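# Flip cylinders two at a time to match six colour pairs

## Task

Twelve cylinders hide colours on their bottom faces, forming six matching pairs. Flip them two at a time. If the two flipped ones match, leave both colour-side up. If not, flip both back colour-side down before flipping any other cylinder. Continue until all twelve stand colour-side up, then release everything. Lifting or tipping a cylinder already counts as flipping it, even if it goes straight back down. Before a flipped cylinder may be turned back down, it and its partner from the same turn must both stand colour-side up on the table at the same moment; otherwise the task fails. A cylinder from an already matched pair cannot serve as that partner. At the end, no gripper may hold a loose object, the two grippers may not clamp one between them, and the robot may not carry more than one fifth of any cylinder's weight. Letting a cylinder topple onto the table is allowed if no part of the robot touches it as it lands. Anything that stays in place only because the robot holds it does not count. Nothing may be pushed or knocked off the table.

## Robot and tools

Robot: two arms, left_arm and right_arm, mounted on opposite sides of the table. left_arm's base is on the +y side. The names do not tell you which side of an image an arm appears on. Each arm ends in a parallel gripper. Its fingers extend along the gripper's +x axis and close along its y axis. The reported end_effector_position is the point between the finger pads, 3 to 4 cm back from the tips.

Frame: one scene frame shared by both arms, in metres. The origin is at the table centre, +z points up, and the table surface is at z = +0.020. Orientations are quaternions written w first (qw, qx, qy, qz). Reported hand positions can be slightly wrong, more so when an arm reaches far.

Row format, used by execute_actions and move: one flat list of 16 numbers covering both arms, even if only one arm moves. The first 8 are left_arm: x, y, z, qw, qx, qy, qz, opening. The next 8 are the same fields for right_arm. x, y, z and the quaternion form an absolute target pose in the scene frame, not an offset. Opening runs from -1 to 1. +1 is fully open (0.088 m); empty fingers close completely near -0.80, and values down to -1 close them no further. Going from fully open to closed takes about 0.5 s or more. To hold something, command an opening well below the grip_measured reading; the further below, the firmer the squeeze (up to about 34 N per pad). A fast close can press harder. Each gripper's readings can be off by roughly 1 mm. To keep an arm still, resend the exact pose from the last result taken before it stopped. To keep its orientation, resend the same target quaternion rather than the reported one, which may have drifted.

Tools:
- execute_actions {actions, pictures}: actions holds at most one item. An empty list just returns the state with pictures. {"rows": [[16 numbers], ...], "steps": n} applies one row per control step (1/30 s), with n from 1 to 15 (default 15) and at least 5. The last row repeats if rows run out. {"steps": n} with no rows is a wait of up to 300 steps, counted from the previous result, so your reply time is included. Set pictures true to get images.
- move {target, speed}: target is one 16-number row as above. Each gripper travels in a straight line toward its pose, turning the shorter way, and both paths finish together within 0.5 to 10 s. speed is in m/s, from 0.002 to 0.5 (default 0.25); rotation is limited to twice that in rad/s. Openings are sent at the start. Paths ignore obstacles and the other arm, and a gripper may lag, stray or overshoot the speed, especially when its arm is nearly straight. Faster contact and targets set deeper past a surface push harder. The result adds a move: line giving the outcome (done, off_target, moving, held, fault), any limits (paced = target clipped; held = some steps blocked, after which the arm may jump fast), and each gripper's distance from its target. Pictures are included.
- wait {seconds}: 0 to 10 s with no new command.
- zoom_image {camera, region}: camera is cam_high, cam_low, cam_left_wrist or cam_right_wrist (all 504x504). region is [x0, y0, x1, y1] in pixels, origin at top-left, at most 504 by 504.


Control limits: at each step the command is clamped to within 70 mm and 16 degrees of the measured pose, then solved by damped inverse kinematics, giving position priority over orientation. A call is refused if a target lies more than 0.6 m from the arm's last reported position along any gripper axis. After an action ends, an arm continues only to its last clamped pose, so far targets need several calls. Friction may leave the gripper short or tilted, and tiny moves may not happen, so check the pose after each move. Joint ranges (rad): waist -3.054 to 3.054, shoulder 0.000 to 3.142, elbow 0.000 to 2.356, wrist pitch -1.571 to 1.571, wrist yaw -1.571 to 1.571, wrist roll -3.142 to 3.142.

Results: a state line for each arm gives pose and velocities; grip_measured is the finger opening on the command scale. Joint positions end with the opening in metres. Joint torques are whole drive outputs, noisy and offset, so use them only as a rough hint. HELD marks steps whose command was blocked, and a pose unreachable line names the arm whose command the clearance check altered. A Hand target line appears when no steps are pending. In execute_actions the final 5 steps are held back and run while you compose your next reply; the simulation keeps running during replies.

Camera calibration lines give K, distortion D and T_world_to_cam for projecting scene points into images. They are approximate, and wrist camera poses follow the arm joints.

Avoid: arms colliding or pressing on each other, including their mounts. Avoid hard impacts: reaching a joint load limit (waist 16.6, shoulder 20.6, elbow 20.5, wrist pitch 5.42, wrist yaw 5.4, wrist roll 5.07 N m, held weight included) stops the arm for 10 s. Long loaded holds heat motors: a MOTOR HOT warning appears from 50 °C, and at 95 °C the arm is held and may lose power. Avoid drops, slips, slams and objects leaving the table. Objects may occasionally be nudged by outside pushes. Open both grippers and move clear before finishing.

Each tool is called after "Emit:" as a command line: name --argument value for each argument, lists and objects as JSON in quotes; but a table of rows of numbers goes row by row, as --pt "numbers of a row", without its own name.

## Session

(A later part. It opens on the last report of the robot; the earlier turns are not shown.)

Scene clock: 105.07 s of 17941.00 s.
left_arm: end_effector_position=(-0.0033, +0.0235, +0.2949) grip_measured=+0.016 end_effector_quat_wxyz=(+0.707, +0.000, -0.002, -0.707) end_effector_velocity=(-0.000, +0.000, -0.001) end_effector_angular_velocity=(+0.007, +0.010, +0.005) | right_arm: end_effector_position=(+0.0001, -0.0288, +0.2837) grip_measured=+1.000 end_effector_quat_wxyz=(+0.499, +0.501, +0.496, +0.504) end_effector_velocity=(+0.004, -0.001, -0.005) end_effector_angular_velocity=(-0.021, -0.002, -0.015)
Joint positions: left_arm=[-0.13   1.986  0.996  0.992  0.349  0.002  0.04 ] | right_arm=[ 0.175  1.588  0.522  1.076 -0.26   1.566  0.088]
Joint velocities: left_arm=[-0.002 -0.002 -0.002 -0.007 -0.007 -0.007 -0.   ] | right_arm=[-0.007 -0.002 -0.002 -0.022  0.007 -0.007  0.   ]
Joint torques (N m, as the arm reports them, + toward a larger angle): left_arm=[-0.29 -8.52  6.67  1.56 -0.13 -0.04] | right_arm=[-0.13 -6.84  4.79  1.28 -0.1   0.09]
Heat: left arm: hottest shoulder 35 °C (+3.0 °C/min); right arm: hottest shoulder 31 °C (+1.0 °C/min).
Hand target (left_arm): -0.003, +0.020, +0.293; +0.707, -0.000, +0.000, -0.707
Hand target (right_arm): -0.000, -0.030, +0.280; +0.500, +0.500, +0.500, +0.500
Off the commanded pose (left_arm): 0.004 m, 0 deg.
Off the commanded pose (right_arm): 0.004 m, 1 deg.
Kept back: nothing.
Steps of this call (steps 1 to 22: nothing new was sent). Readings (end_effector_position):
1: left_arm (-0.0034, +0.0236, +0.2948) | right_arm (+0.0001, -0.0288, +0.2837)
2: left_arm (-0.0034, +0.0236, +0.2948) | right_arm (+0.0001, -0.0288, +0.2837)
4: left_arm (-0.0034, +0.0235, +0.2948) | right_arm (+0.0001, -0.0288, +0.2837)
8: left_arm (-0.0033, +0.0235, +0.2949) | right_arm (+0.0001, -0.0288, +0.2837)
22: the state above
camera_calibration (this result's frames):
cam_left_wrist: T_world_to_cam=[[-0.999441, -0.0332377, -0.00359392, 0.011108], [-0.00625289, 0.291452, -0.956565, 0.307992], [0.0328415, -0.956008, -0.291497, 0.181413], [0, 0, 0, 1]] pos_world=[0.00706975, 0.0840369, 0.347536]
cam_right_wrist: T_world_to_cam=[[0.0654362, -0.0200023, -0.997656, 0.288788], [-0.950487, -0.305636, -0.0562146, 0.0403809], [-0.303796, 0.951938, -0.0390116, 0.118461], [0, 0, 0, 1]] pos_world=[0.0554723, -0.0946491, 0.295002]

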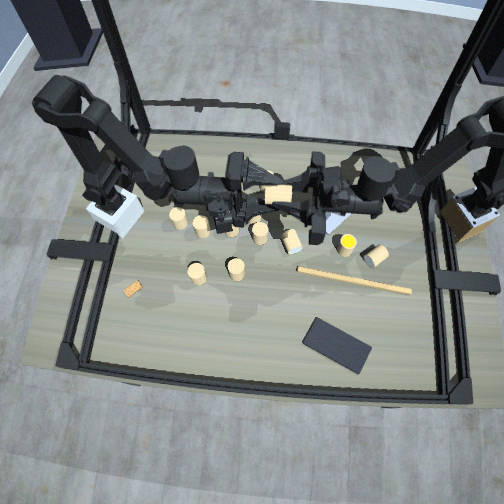

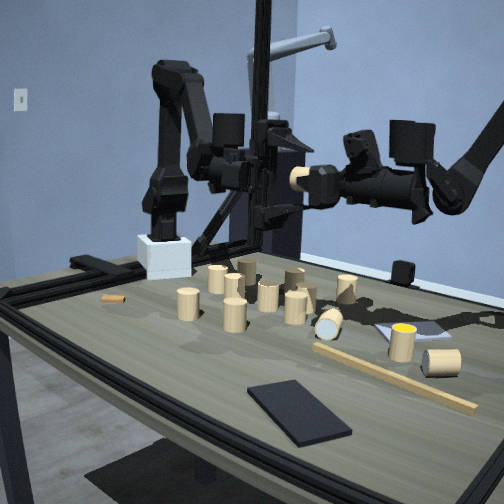

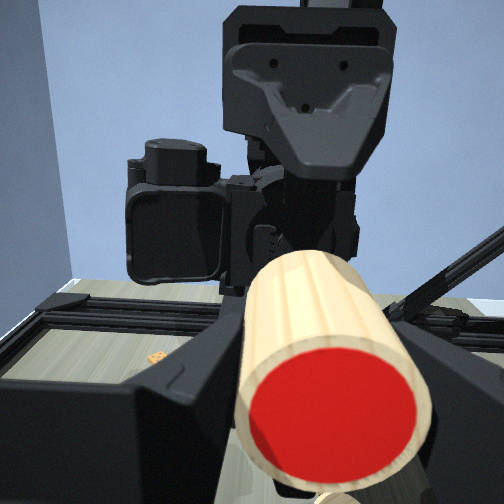

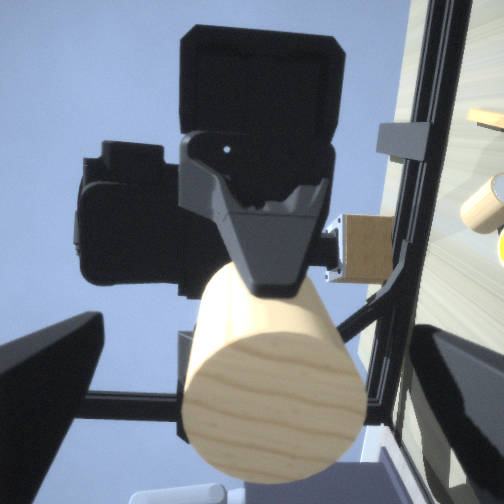

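Emit:
execute_actions --actions '[{"rows":[[-0.003,0.02,0.293,0.707,0,0,-0.707,-0.3,0,-0.03,0.28,0.5,0.5,0.5,0.5,-0.3]],"steps":15}]'

Emit:
execute_actions --actions '[{"rows":[[-0.003,0.02,0.293,0.707,0,0,-0.707,0.6,0,-0.03,0.28,0.5,0.5,0.5,0.5,-0.3]],"steps":12}]'

Emit:
move --target '[-0.003,0.08,0.293,0.707,0,0,-0.707,0.6,0,-0.07,0.28,0.5,0.5,0.5,0.5,-0.3]'

Emit:
move --target '[-0.019,0.178,0.14,0.5,0.5,0.5,-0.5,0.6,0.046,-0.253,0.15,0.5,-0.5,0.5,0.5,-0.3]' --speed 0.5

Scene clock: 105.63 s of 17941.00 s.
left_arm: end_effector_position=(-0.0034, +0.0231, +0.2950) grip_measured=+0.015 end_effector_quat_wxyz=(+0.707, -0.000, -0.001, -0.707) end_effector_velocity=(+0.000, -0.001, +0.006) end_effector_angular_velocity=(-0.016, -0.013, +0.005) | right_arm: end_effector_position=(+0.0001, -0.0289, +0.2834) grip_measured=+0.023 end_effector_quat_wxyz=(+0.499, +0.501, +0.496, +0.503) end_effector_velocity=(-0.001, -0.002, -0.005) end_effector_angular_velocity=(-0.017, -0.003, +0.015)
Joint positions: left_arm=[-0.131  1.986  0.998  0.99   0.349  0.001  0.04 ] | right_arm=[ 0.175  1.588  0.521  1.075 -0.26   1.568  0.04 ]
Joint velocities: left_arm=[-0.002 -0.002  0.007  0.007 -0.007  0.007 -0.   ] | right_arm=[-0.007  0.002 -0.007 -0.007 -0.022 -0.007 -0.   ]
Joint torques (N m, as the arm reports them, + toward a larger angle): left_arm=[-0.29 -8.65  6.78  1.55 -0.12 -0.03] | right_arm=[-0.13 -6.84  4.82  1.34 -0.1   0.03]
Heat: left arm: hottest shoulder 35 °C (+3.0 °C/min); right arm: hottest shoulder 31 °C (+1.0 °C/min).
Steps of this call (steps 1 to 7: nothing new was sent; steps 8 to 17: the first 10 steps of this action). Readings (end_effector_position):
8: left_arm (-0.0033, +0.0234, +0.2950) | right_arm (+0.0001, -0.0288, +0.2837)
9: left_arm (-0.0033, +0.0234, +0.2949) | right_arm (+0.0001, -0.0288, +0.2837)
11: left_arm (-0.0032, +0.0233, +0.2950) | right_arm (+0.0001, -0.0288, +0.2837)
15: left_arm (-0.0032, +0.0233, +0.2949) | right_arm (+0.0001, -0.0288, +0.2835)
17: the state above

Scene clock: 106.03 s of 17941.00 s.
left_arm: end_effector_position=(-0.0032, +0.0230, +0.2953) grip_measured=+0.490 end_effector_quat_wxyz=(+0.707, -0.000, -0.002, -0.707) end_effector_velocity=(+0.002, -0.001, +0.001) end_effector_angular_velocity=(+0.002, +0.008, +0.020) | right_arm: end_effector_position=(+0.0002, -0.0289, +0.2834) grip_measured=+0.023 end_effector_quat_wxyz=(+0.499, +0.501, +0.496, +0.503) end_effector_velocity=(+0.002, -0.001, -0.002) end_effector_angular_velocity=(-0.007, -0.005, -0.010)
Joint positions: left_arm=[-0.131  1.986  0.999  0.99   0.348  0.001  0.063] | right_arm=[ 0.175  1.588  0.521  1.075 -0.26   1.568  0.04 ]
Joint velocities: left_arm=[-0.002 -0.002  0.002 -0.007 -0.022 -0.007  0.05 ] | right_arm=[-0.002 -0.002 -0.002 -0.007  0.007 -0.007 -0.   ]
Joint torques (N m, as the arm reports them, + toward a larger angle): left_arm=[-0.28 -8.58  6.42  1.63 -0.07 -0.01] | right_arm=[-0.11 -6.84  4.84  1.33 -0.09  0.04]
Heat: left arm: hottest shoulder 35 °C (+3.0 °C/min); right arm: hottest shoulder 31 °C (+1.0 °C/min).
Off your previous action's commanded pose (left_arm): 0.004 m, 0 deg at its last step (step 5 of this call).
Off your previous action's commanded pose (right_arm): 0.004 m, 1 deg at its last step (step 5 of this call).
Steps of this call (steps 1 to 5: the last 5 steps of your previous action; steps 6 to 12: the first 7 steps of this action). Readings (end_effector_position):
6: left_arm (-0.0033, +0.0231, +0.2950) | right_arm (+0.0002, -0.0289, +0.2834)
7: left_arm (-0.0033, +0.0231, +0.2950) | right_arm (+0.0002, -0.0289, +0.2834)
9: left_arm (-0.0032, +0.0230, +0.2952) | right_arm (+0.0002, -0.0289, +0.2834)
12: the state above

Scene clock: 107.47 s of 17941.00 s.
left_arm: end_effector_position=(-0.0024, +0.0764, +0.2922) grip_measured=+0.600 end_effector_quat_wxyz=(+0.707, +0.001, +0.000, -0.707) end_effector_velocity=(-0.001, +0.003, -0.003) end_effector_angular_velocity=(+0.011, +0.012, -0.005) | right_arm: end_effector_position=(+0.0000, -0.0674, +0.2806) grip_measured=+0.023 end_effector_quat_wxyz=(+0.501, +0.499, +0.499, +0.501) end_effector_velocity=(+0.001, -0.002, -0.003) end_effector_angular_velocity=(-0.016, -0.002, -0.010)
Joint positions: left_arm=[-0.073  1.846  0.777  1.068  0.406  0.001  0.068] | right_arm=[ 0.131  1.443  0.383  1.062 -0.305  1.568  0.04 ]
Joint velocities: left_arm=[ 0.002 -0.007 -0.012 -0.007  0.007 -0.007  0.   ] | right_arm=[-0.002 -0.012 -0.007 -0.022  0.007 -0.007 -0.   ]
Joint torques (N m, as the arm reports them, + toward a larger angle): left_arm=[  0.11 -10.2    4.31   1.81   0.1   -0.01] | right_arm=[-0.36 -6.97  4.58  1.27 -0.12  0.05]
Heat: left arm: hottest shoulder 35 °C (+3.0 °C/min); right arm: hottest shoulder 31 °C (+1.0 °C/min).
Hand target (left_arm): -0.003, +0.080, +0.293; +0.707, +0.000, -0.000, -0.707
Hand target (right_arm): -0.000, -0.070, +0.280; +0.500, +0.500, +0.500, +0.500
Off your previous action's commanded pose (left_arm): 0.004 m, 0 deg at its last step (step 5 of this call).
Off your previous action's commanded pose (right_arm): 0.004 m, 1 deg at its last step (step 5 of this call).
Off the commanded pose (left_arm): 0.004 m, 0 deg.
Off the commanded pose (right_arm): 0.003 m, 0 deg.
Kept back: nothing.
move: done
camera_calibration (this result's frames):
cam_left_wrist: T_world_to_cam=[[-0.999434, -0.0336097, -0.00119741, 0.0130425], [-0.00877067, 0.294851, -0.955503, 0.289436], [0.0324672, -0.954952, -0.294979, 0.232192], [0, 0, 0, 1]] pos_world=[0.00803506, 0.13683, 0.345064]
cam_right_wrist: T_world_to_cam=[[0.0620214, -0.0287695, -0.99766, 0.284303], [-0.950319, -0.307201, -0.0502196, 0.0265505], [-0.305038, 0.95121, -0.0463932, 0.157001], [0, 0, 0, 1]] pos_world=[0.0554899, -0.133006, 0.292255]

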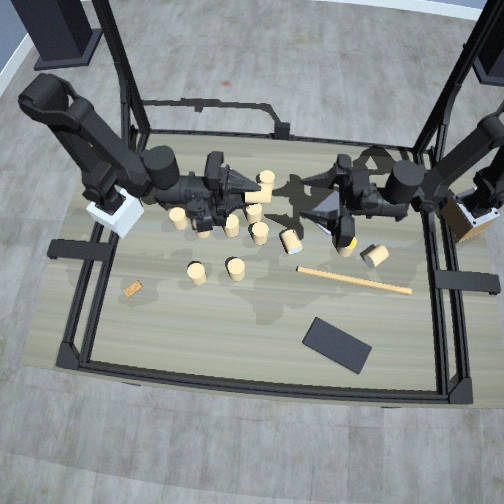

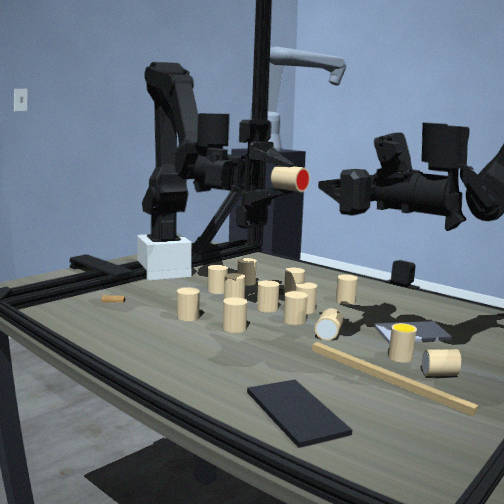

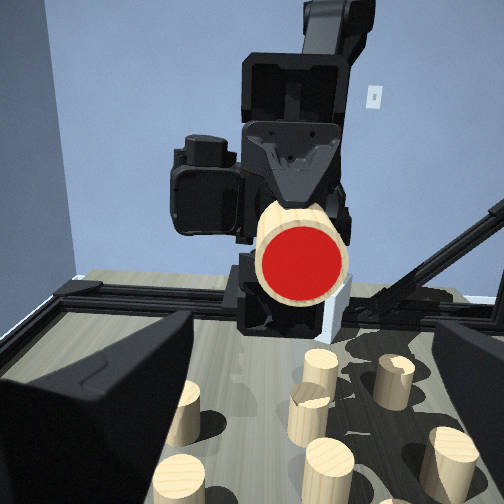

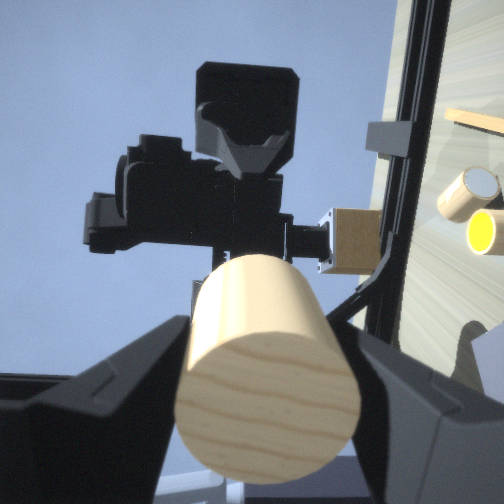

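Scene clock: 110.17 s of 17941.00 s.
left_arm: end_effector_position=(-0.0184, +0.1775, +0.1413) grip_measured=+0.600 end_effector_quat_wxyz=(+0.504, +0.493, +0.500, -0.503) end_effector_velocity=(-0.003, +0.004, -0.002) end_effector_angular_velocity=(+0.028, +0.002, +0.000) | right_arm: end_effector_position=(+0.0467, -0.2519, +0.1550) grip_measured=+0.023 end_effector_quat_wxyz=(+0.502, -0.496, +0.498, +0.505) end_effector_velocity=(-0.001, -0.004, -0.001) end_effector_angular_velocity=(-0.014, +0.000, +0.019)
Joint positions: left_arm=[-0.161  2.032  1.378 -0.906  0.01   0.31   0.068] | right_arm=[-0.134  1.409  0.803 -0.956 -0.011 -0.572  0.04 ]
Joint velocities: left_arm=[-0.007  0.007  0.002 -0.022 -0.007 -0.007 -0.   ] | right_arm=[-0.002 -0.002 -0.007 -0.007  0.007 -0.022 -0.   ]
Joint torques (N m, as the arm reports them, + toward a larger angle): left_arm=[-0.24 -7.79  6.14  0.17 -0.12 -0.1 ] | right_arm=[ 0.2  -4.53  4.43  0.28  0.01 -0.21]
Heat: left arm: hottest shoulder 35 °C (+3.0 °C/min); right arm: hottest shoulder 31 °C (+1.0 °C/min).
Hand target (left_arm): -0.019, +0.176, +0.138; +0.501, +0.496, +0.503, -0.500
Hand target (right_arm): +0.045, -0.254, +0.151; +0.495, -0.501, +0.500, +0.505
Off the commanded pose (left_arm): 0.001 m, 1 deg.
Off the commanded pose (right_arm): 0.005 m, 1 deg.
Kept back: nothing.
move: done
camera_calibration (this result's frames):
cam_left_wrist: T_world_to_cam=[[-0.999608, -0.00780657, -0.0268737, -0.00062574], [-0.0150665, 0.959376, 0.28173, -0.177586], [0.0235826, 0.282024, -0.959117, 0.158772], [0, 0, 0, 1]] pos_world=[-0.00704536, 0.12559, 0.202296]
cam_right_wrist: T_world_to_cam=[[0.997914, 0.0592579, 0.0256208, -0.0293596], [0.0491215, -0.954454, 0.294287, -0.255223], [0.0418927, -0.292415, -0.955374, 0.1524], [0, 0, 0, 1]] pos_world=[0.0354508, -0.197295, 0.22146]

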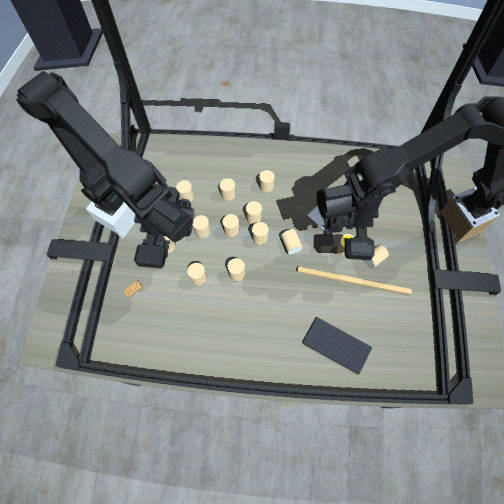

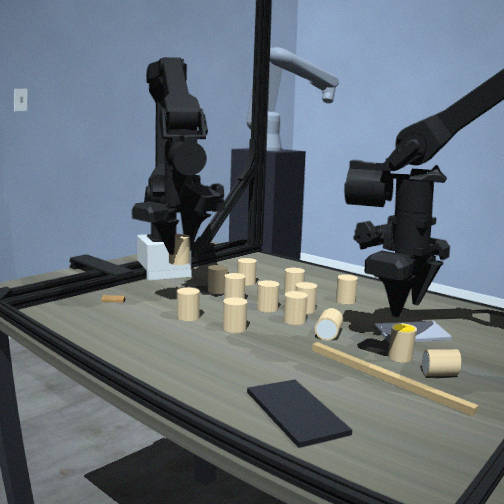

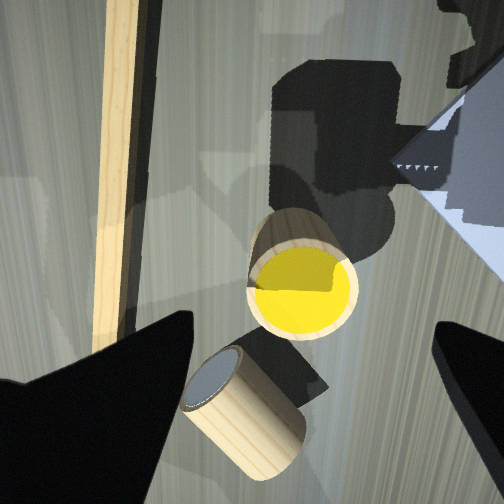

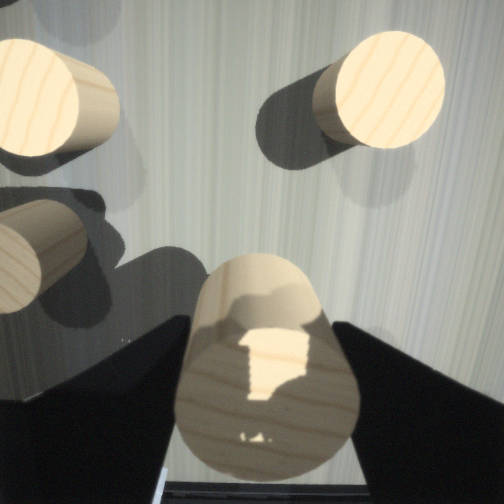

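Emit:
move --target '[-0.019,0.178,0.07,0.5,0.5,0.5,-0.5,0.6,0.046,-0.253,0.072,0.5,-0.5,0.5,0.5,-0.3]' --speed 0.1

Emit:
execute_actions --actions '[{"rows":[[-0.019,0.178,0.076,0.5,0.5,0.5,-0.5,-0.3,0.046,-0.252,0.075,0.5,-0.5,0.5,0.5,0.6]],"steps":13}]'

Emit:
move --target '[-0.019,0.178,0.17,0.5,0.5,0.5,-0.5,-0.3,0.046,-0.252,0.16,0.5,-0.5,0.5,0.5,0.6]'

Emit:
move --target '[-0.003,0.11,0.291,0.707,0,0,-0.707,-0.3,0,-0.03,0.28,0.5,0.5,0.5,0.5,1]' --speed 0.5

Emit:
move --target '[-0.003,0.02,0.293,0.707,0,0,-0.707,-0.3,0,-0.03,0.28,0.5,0.5,0.5,0.5,1]' --speed 0.2

Scene clock: 111.83 s of 17941.00 s.
left_arm: end_effector_position=(-0.0167, +0.1733, +0.0776) grip_measured=+0.600 end_effector_quat_wxyz=(+0.508, +0.494, +0.495, -0.503) end_effector_velocity=(-0.001, +0.003, -0.001) end_effector_angular_velocity=(+0.014, -0.003, +0.005) | right_arm: end_effector_position=(+0.0474, -0.2512, +0.0758) grip_measured=+0.022 end_effector_quat_wxyz=(+0.504, -0.499, +0.495, +0.503) end_effector_velocity=(-0.001, -0.004, -0.004) end_effector_angular_velocity=(-0.014, +0.000, -0.010)
Joint positions: left_arm=[-0.163  2.158  1.288 -0.678  0.003  0.31   0.068] | right_arm=[-0.129  1.606  0.611 -0.563 -0.003 -0.568  0.04 ]
Joint velocities: left_arm=[-0.002  0.002 -0.002 -0.007 -0.007 -0.007  0.   ] | right_arm=[-0.002  0.007 -0.012  0.007  0.007  0.007  0.   ]
Joint torques (N m, as the arm reports them, + toward a larger angle): left_arm=[-0.5  -8.29  3.6   0.56 -0.14  0.08] | right_arm=[ 0.29 -4.84  3.39  0.32 -0.01  0.19]
Heat: left arm: hottest shoulder 35 °C (+3.0 °C/min); right arm: hottest shoulder 31 °C (+1.0 °C/min).
Hand target (left_arm): -0.019, +0.178, +0.070; +0.500, +0.500, +0.500, -0.500
Hand target (right_arm): +0.045, -0.254, +0.073; +0.500, -0.500, +0.500, +0.500
Off the commanded pose (left_arm): 0.009 m, 1 deg.
Off the commanded pose (right_arm): 0.004 m, 1 deg.
Kept back: nothing.
move: off_target (left_arm)
camera_calibration (this result's frames):
cam_left_wrist: T_world_to_cam=[[-0.999284, -0.00670843, -0.0372396, -0.0000306594], [-0.0166002, 0.962117, 0.272131, -0.15534], [0.0340033, 0.272554, -0.961539, 0.100852], [0, 0, 0, 1]] pos_world=[-0.00603863, 0.121968, 0.139245]
cam_right_wrist: T_world_to_cam=[[0.99754, 0.0607121, 0.0350529, -0.0283935], [0.0476945, -0.95419, 0.295375, -0.231196], [0.05138, -0.292976, -0.954738, 0.0762313], [0, 0, 0, 1]] pos_world=[0.0354336, -0.196547, 0.142066]

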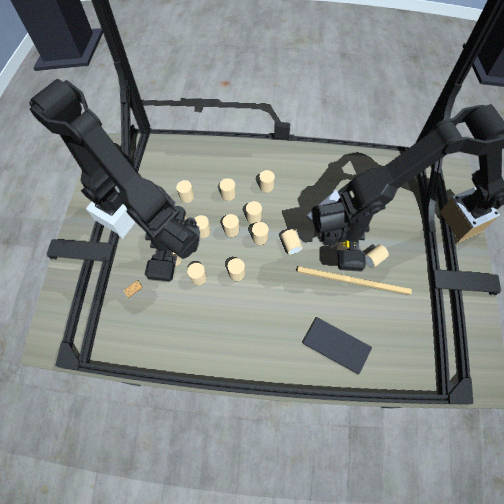

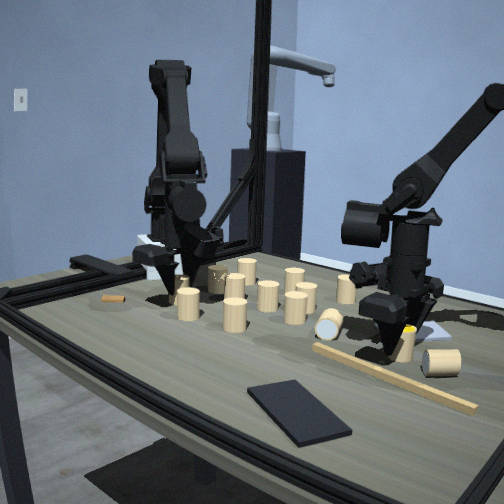

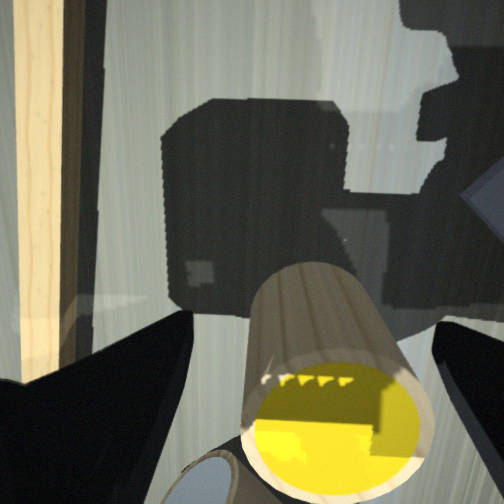

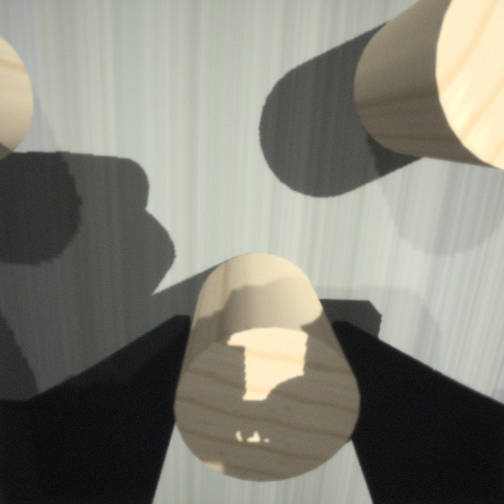

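Scene clock: 112.10 s of 17941.00 s.
left_arm: end_effector_position=(-0.0177, +0.1759, +0.0775) grip_measured=+0.015 end_effector_quat_wxyz=(+0.504, +0.496, +0.498, -0.501) end_effector_velocity=(-0.000, +0.008, -0.002) end_effector_angular_velocity=(+0.037, -0.011, +0.005) | right_arm: end_effector_position=(+0.0465, -0.2518, +0.0757) grip_measured=+0.517 end_effector_quat_wxyz=(+0.502, -0.499, +0.497, +0.502) end_effector_velocity=(-0.001, -0.004, -0.001) end_effector_angular_velocity=(-0.014, +0.000, +0.005)
Joint positions: left_arm=[-0.164  2.158  1.288 -0.691  0.002  0.31   0.04 ] | right_arm=[-0.127  1.606  0.611 -0.568 -0.003 -0.566  0.064]
Joint velocities: left_arm=[-0.002  0.002 -0.007 -0.022 -0.022 -0.007 -0.   ] | right_arm=[-0.002 -0.002 -0.007 -0.007  0.007 -0.007  0.026]
Joint torques (N m, as the arm reports them, + toward a larger angle): left_arm=[-0.31 -9.93  4.24  0.22 -0.1   0.05] | right_arm=[ 0.3  -4.94  4.85 -0.08 -0.02  0.2 ]
Heat: left arm: hottest shoulder 35 °C (+3.0 °C/min); right arm: hottest shoulder 31 °C (+1.0 °C/min).
Steps of this call (steps 1 to 8: the first 8 steps of this action). Readings (end_effector_position):
1: left_arm (-0.0168, +0.1733, +0.0776) | right_arm (+0.0474, -0.2511, +0.0757)
2: left_arm (-0.0169, +0.1737, +0.0776) | right_arm (+0.0474, -0.2511, +0.0757)
4: left_arm (-0.0174, +0.1751, +0.0775) | right_arm (+0.0469, -0.2513, +0.0757)
8: the state above

Scene clock: 113.53 s of 17941.00 s.
left_arm: end_effector_position=(-0.0195, +0.1815, +0.1637) grip_measured=+0.015 end_effector_quat_wxyz=(+0.495, +0.501, +0.507, -0.496) end_effector_velocity=(-0.002, +0.001, +0.002) end_effector_angular_velocity=(+0.014, -0.003, -0.000) | right_arm: end_effector_position=(+0.0455, -0.2532, +0.1558) grip_measured=+0.600 end_effector_quat_wxyz=(+0.495, -0.501, +0.504, +0.501) end_effector_velocity=(-0.003, -0.004, +0.003) end_effector_angular_velocity=(-0.015, +0.018, +0.005)
Joint positions: left_arm=[-0.164  2.008  1.438 -1.019  0.002  0.31   0.04 ] | right_arm=[-0.127  1.419  0.815 -0.979 -0.003 -0.566  0.068]
Joint velocities: left_arm=[-0.007  0.002  0.012 -0.022 -0.007 -0.007 -0.   ] | right_arm=[-0.002 -0.007  0.007 -0.037 -0.007 -0.007 -0.   ]
Joint torques (N m, as the arm reports them, + toward a larger angle): left_arm=[ -0.2  -11.53   6.12   0.09  -0.08   0.07] | right_arm=[ 0.29 -6.36  6.69 -0.11 -0.01  0.19]
Heat: left arm: hottest shoulder 35 °C (+3.0 °C/min); right arm: hottest shoulder 31 °C (+1.0 °C/min).
Hand target (left_arm): -0.019, +0.178, +0.170; +0.500, +0.500, +0.500, -0.500
Hand target (right_arm): +0.047, -0.251, +0.160; +0.500, -0.500, +0.500, +0.500
Off your previous action's commanded pose (left_arm): 0.003 m, 1 deg at its last step (step 5 of this call).
Off your previous action's commanded pose (right_arm): 0.001 m, 0 deg at its last step (step 5 of this call).
Off the commanded pose (left_arm): 0.007 m, 1 deg.
Off the commanded pose (right_arm): 0.004 m, 1 deg.
Kept back: nothing.
move: done
camera_calibration (this result's frames):
cam_left_wrist: T_world_to_cam=[[-0.999665, -0.00434139, -0.0255074, -0.00196377], [-0.0120299, 0.950777, 0.309642, -0.190654], [0.0229075, 0.309845, -0.950511, 0.172744], [0, 0, 0, 1]] pos_world=[-0.0082138, 0.127737, 0.223179]
cam_right_wrist: T_world_to_cam=[[0.99791, 0.0613165, 0.0204003, -0.0267593], [0.0517722, -0.94753, 0.315446, -0.258318], [0.0386719, -0.313731, -0.948724, 0.146528], [0, 0, 0, 1]] pos_world=[0.0344106, -0.197153, 0.221046]

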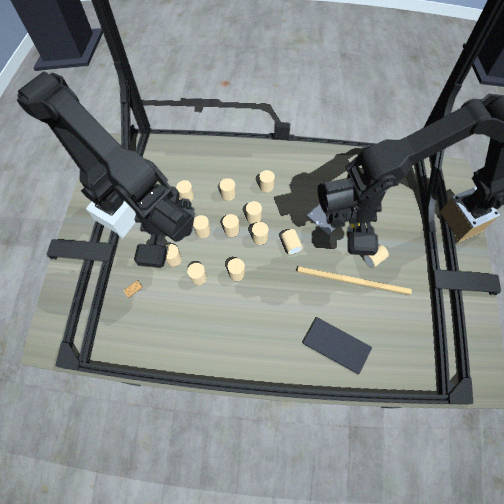

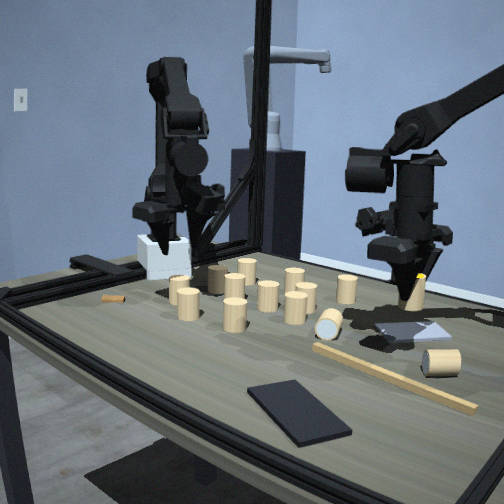

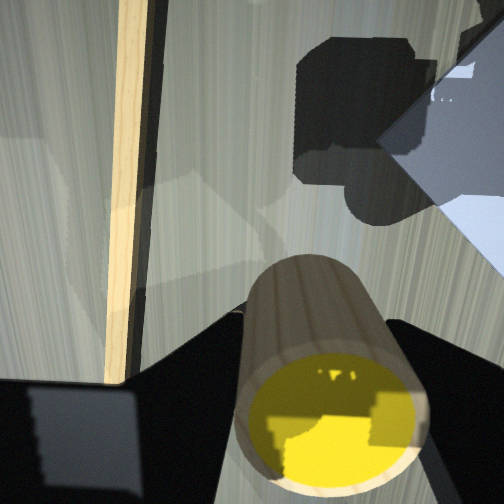

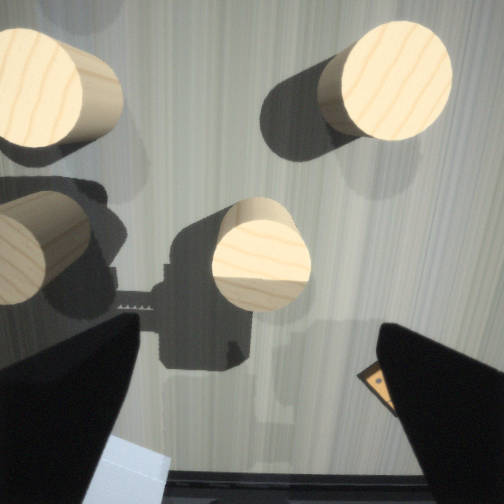

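Scene clock: 116.33 s of 17941.00 s.
left_arm: end_effector_position=(-0.0027, +0.1109, +0.3011) grip_measured=+0.014 end_effector_quat_wxyz=(+0.705, +0.002, -0.011, -0.709) end_effector_velocity=(-0.000, +0.000, -0.004) end_effector_angular_velocity=(+0.007, +0.025, +0.005) | right_arm: end_effector_position=(+0.0016, -0.0284, +0.2857) grip_measured=+1.000 end_effector_quat_wxyz=(+0.503, +0.501, +0.489, +0.506) end_effector_velocity=(+0.000, +0.001, -0.004) end_effector_angular_velocity=(-0.007, +0.009, -0.005)
Joint positions: left_arm=[-0.025  1.731  0.655  1.091  0.461  0.012  0.04 ] | right_arm=[ 0.175  1.586  0.525  1.078 -0.251  1.556  0.088]
Joint velocities: left_arm=[-0.002  0.007 -0.007  0.007 -0.007 -0.022 -0.   ] | right_arm=[ 0.002  0.012 -0.002  0.007  0.007  0.007  0.   ]
Joint torques (N m, as the arm reports them, + toward a larger angle): left_arm=[ 0.21 -6.09  4.07  1.85  0.09 -0.08] | right_arm=[ 0.3  -5.72  4.46  1.53  0.04  0.13]
Heat: left arm: hottest shoulder 35 °C (+2.0 °C/min); right arm: hottest shoulder 31 °C (+1.0 °C/min).
Hand target (left_arm): -0.003, +0.112, +0.293; +0.704, +0.003, -0.001, -0.710
Hand target (right_arm): +0.001, -0.029, +0.279; +0.505, +0.500, +0.495, +0.500
Off the commanded pose (left_arm): 0.010 m, 1 deg.
Off the commanded pose (right_arm): 0.006 m, 2 deg.
Kept back: nothing.
move: off_target (left_arm)
camera_calibration (this result's frames):
cam_left_wrist: T_world_to_cam=[[-0.999481, -0.0265723, -0.0182321, 0.0183013], [0.0100446, 0.280696, -0.959744, 0.290668], [0.0306203, -0.959429, -0.280283, 0.263755], [0, 0, 0, 1]] pos_world=[0.00729587, 0.171951, 0.353226]
cam_right_wrist: T_world_to_cam=[[0.0772917, -0.0151504, -0.996893, 0.290548], [-0.952415, -0.296814, -0.0693323, 0.0459915], [-0.294842, 0.954815, -0.0373708, 0.118158], [0, 0, 0, 1]] pos_world=[0.0561839, -0.0947659, 0.29725]

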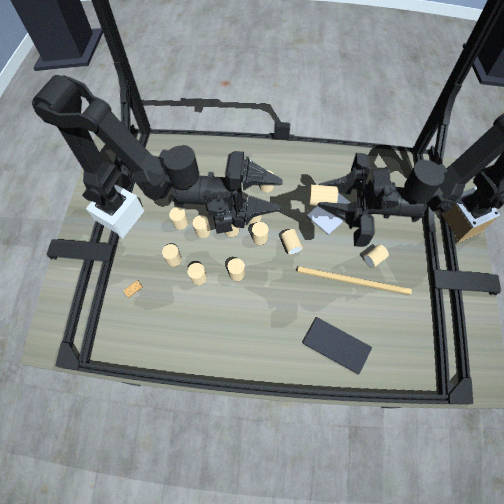

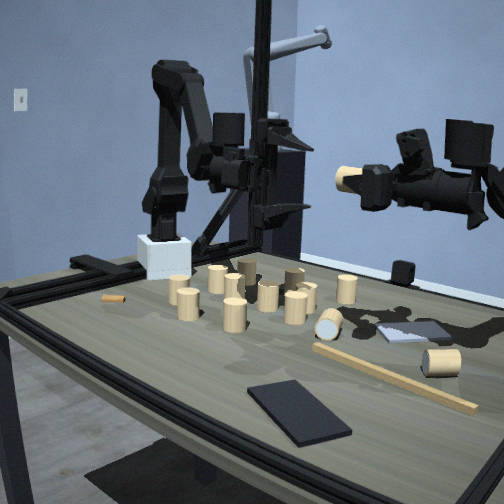

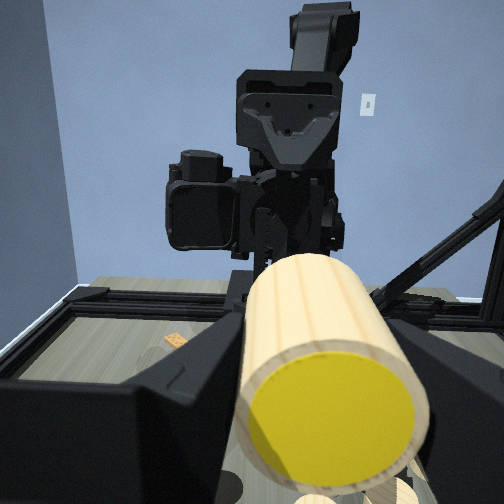

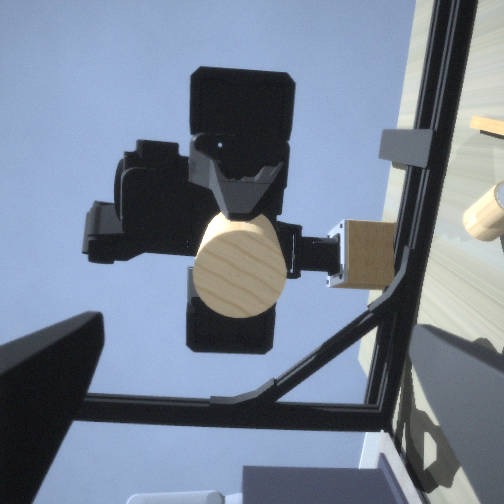

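Scene clock: 117.40 s of 17941.00 s.
left_arm: end_effector_position=(-0.0032, +0.0237, +0.2954) grip_measured=+0.014 end_effector_quat_wxyz=(+0.707, -0.000, -0.003, -0.707) end_effector_velocity=(+0.000, -0.002, -0.002) end_effector_angular_velocity=(+0.007, +0.025, +0.005) | right_arm: end_effector_position=(+0.0004, -0.0285, +0.2856) grip_measured=+1.000 end_effector_quat_wxyz=(+0.499, +0.502, +0.493, +0.506) end_effector_velocity=(-0.002, -0.000, -0.005) end_effector_angular_velocity=(-0.021, +0.013, +0.010)
Joint positions: left_arm=[-0.13   1.985  0.996  0.993  0.349  0.002  0.04 ] | right_arm=[ 0.175  1.586  0.524  1.078 -0.259  1.565  0.088]
Joint velocities: left_arm=[-0.002  0.007  0.007 -0.007 -0.007 -0.022 -0.   ] | right_arm=[ 0.002 -0.002 -0.002 -0.022 -0.007  0.007  0.   ]
Joint torques (N m, as the arm reports them, + toward a larger angle): left_arm=[-0.55 -8.08  7.01  1.6  -0.08 -0.06] | right_arm=[-0.14 -6.74  4.37  1.18 -0.12  0.12]
Heat: left arm: hottest shoulder 35 °C (+2.0 °C/min); right arm: hottest shoulder 31 °C (+0.0 °C/min).
Hand target (left_arm): -0.003, +0.020, +0.293; +0.707, -0.000, -0.000, -0.707
Hand target (right_arm): -0.000, -0.030, +0.280; +0.500, +0.500, +0.500, +0.500
Off the commanded pose (left_arm): 0.004 m, 0 deg.
Off the commanded pose (right_arm): 0.006 m, 1 deg.
Kept back: nothing.
move: done
camera_calibration (this result's frames):
cam_left_wrist: T_world_to_cam=[[-0.999439, -0.0332432, -0.00406929, 0.0113218], [-0.0057522, 0.290081, -0.956985, 0.308567], [0.0329937, -0.956425, -0.290109, 0.181399], [0, 0, 0, 1]] pos_world=[0.0071054, 0.0843611, 0.347965]
cam_right_wrist: T_world_to_cam=[[0.068027, -0.0145376, -0.997578, 0.290788], [-0.950572, -0.304575, -0.0603831, 0.0420259], [-0.302959, 0.952377, -0.0345384, 0.116978], [0, 0, 0, 1]] pos_world=[0.0556067, -0.0943793, 0.296661]

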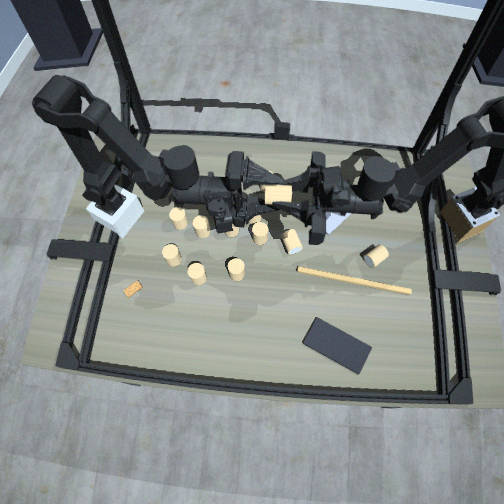

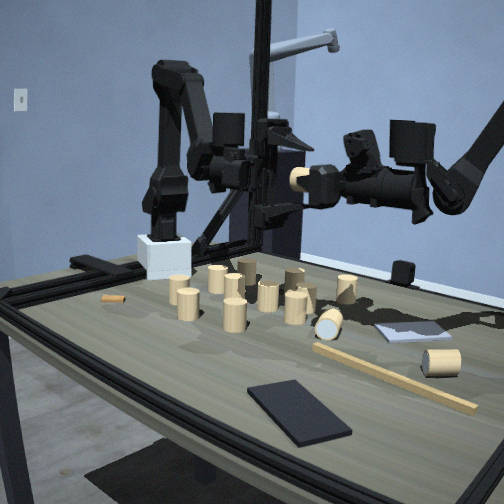

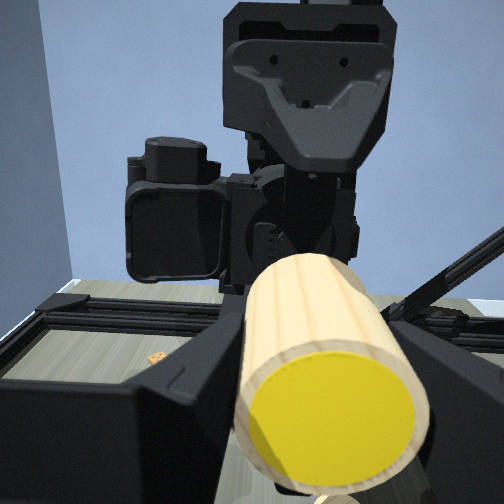

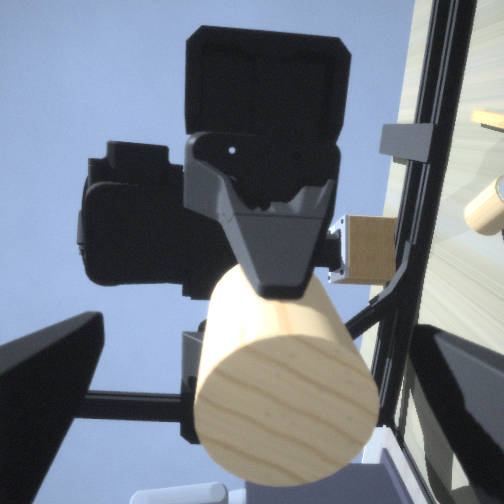

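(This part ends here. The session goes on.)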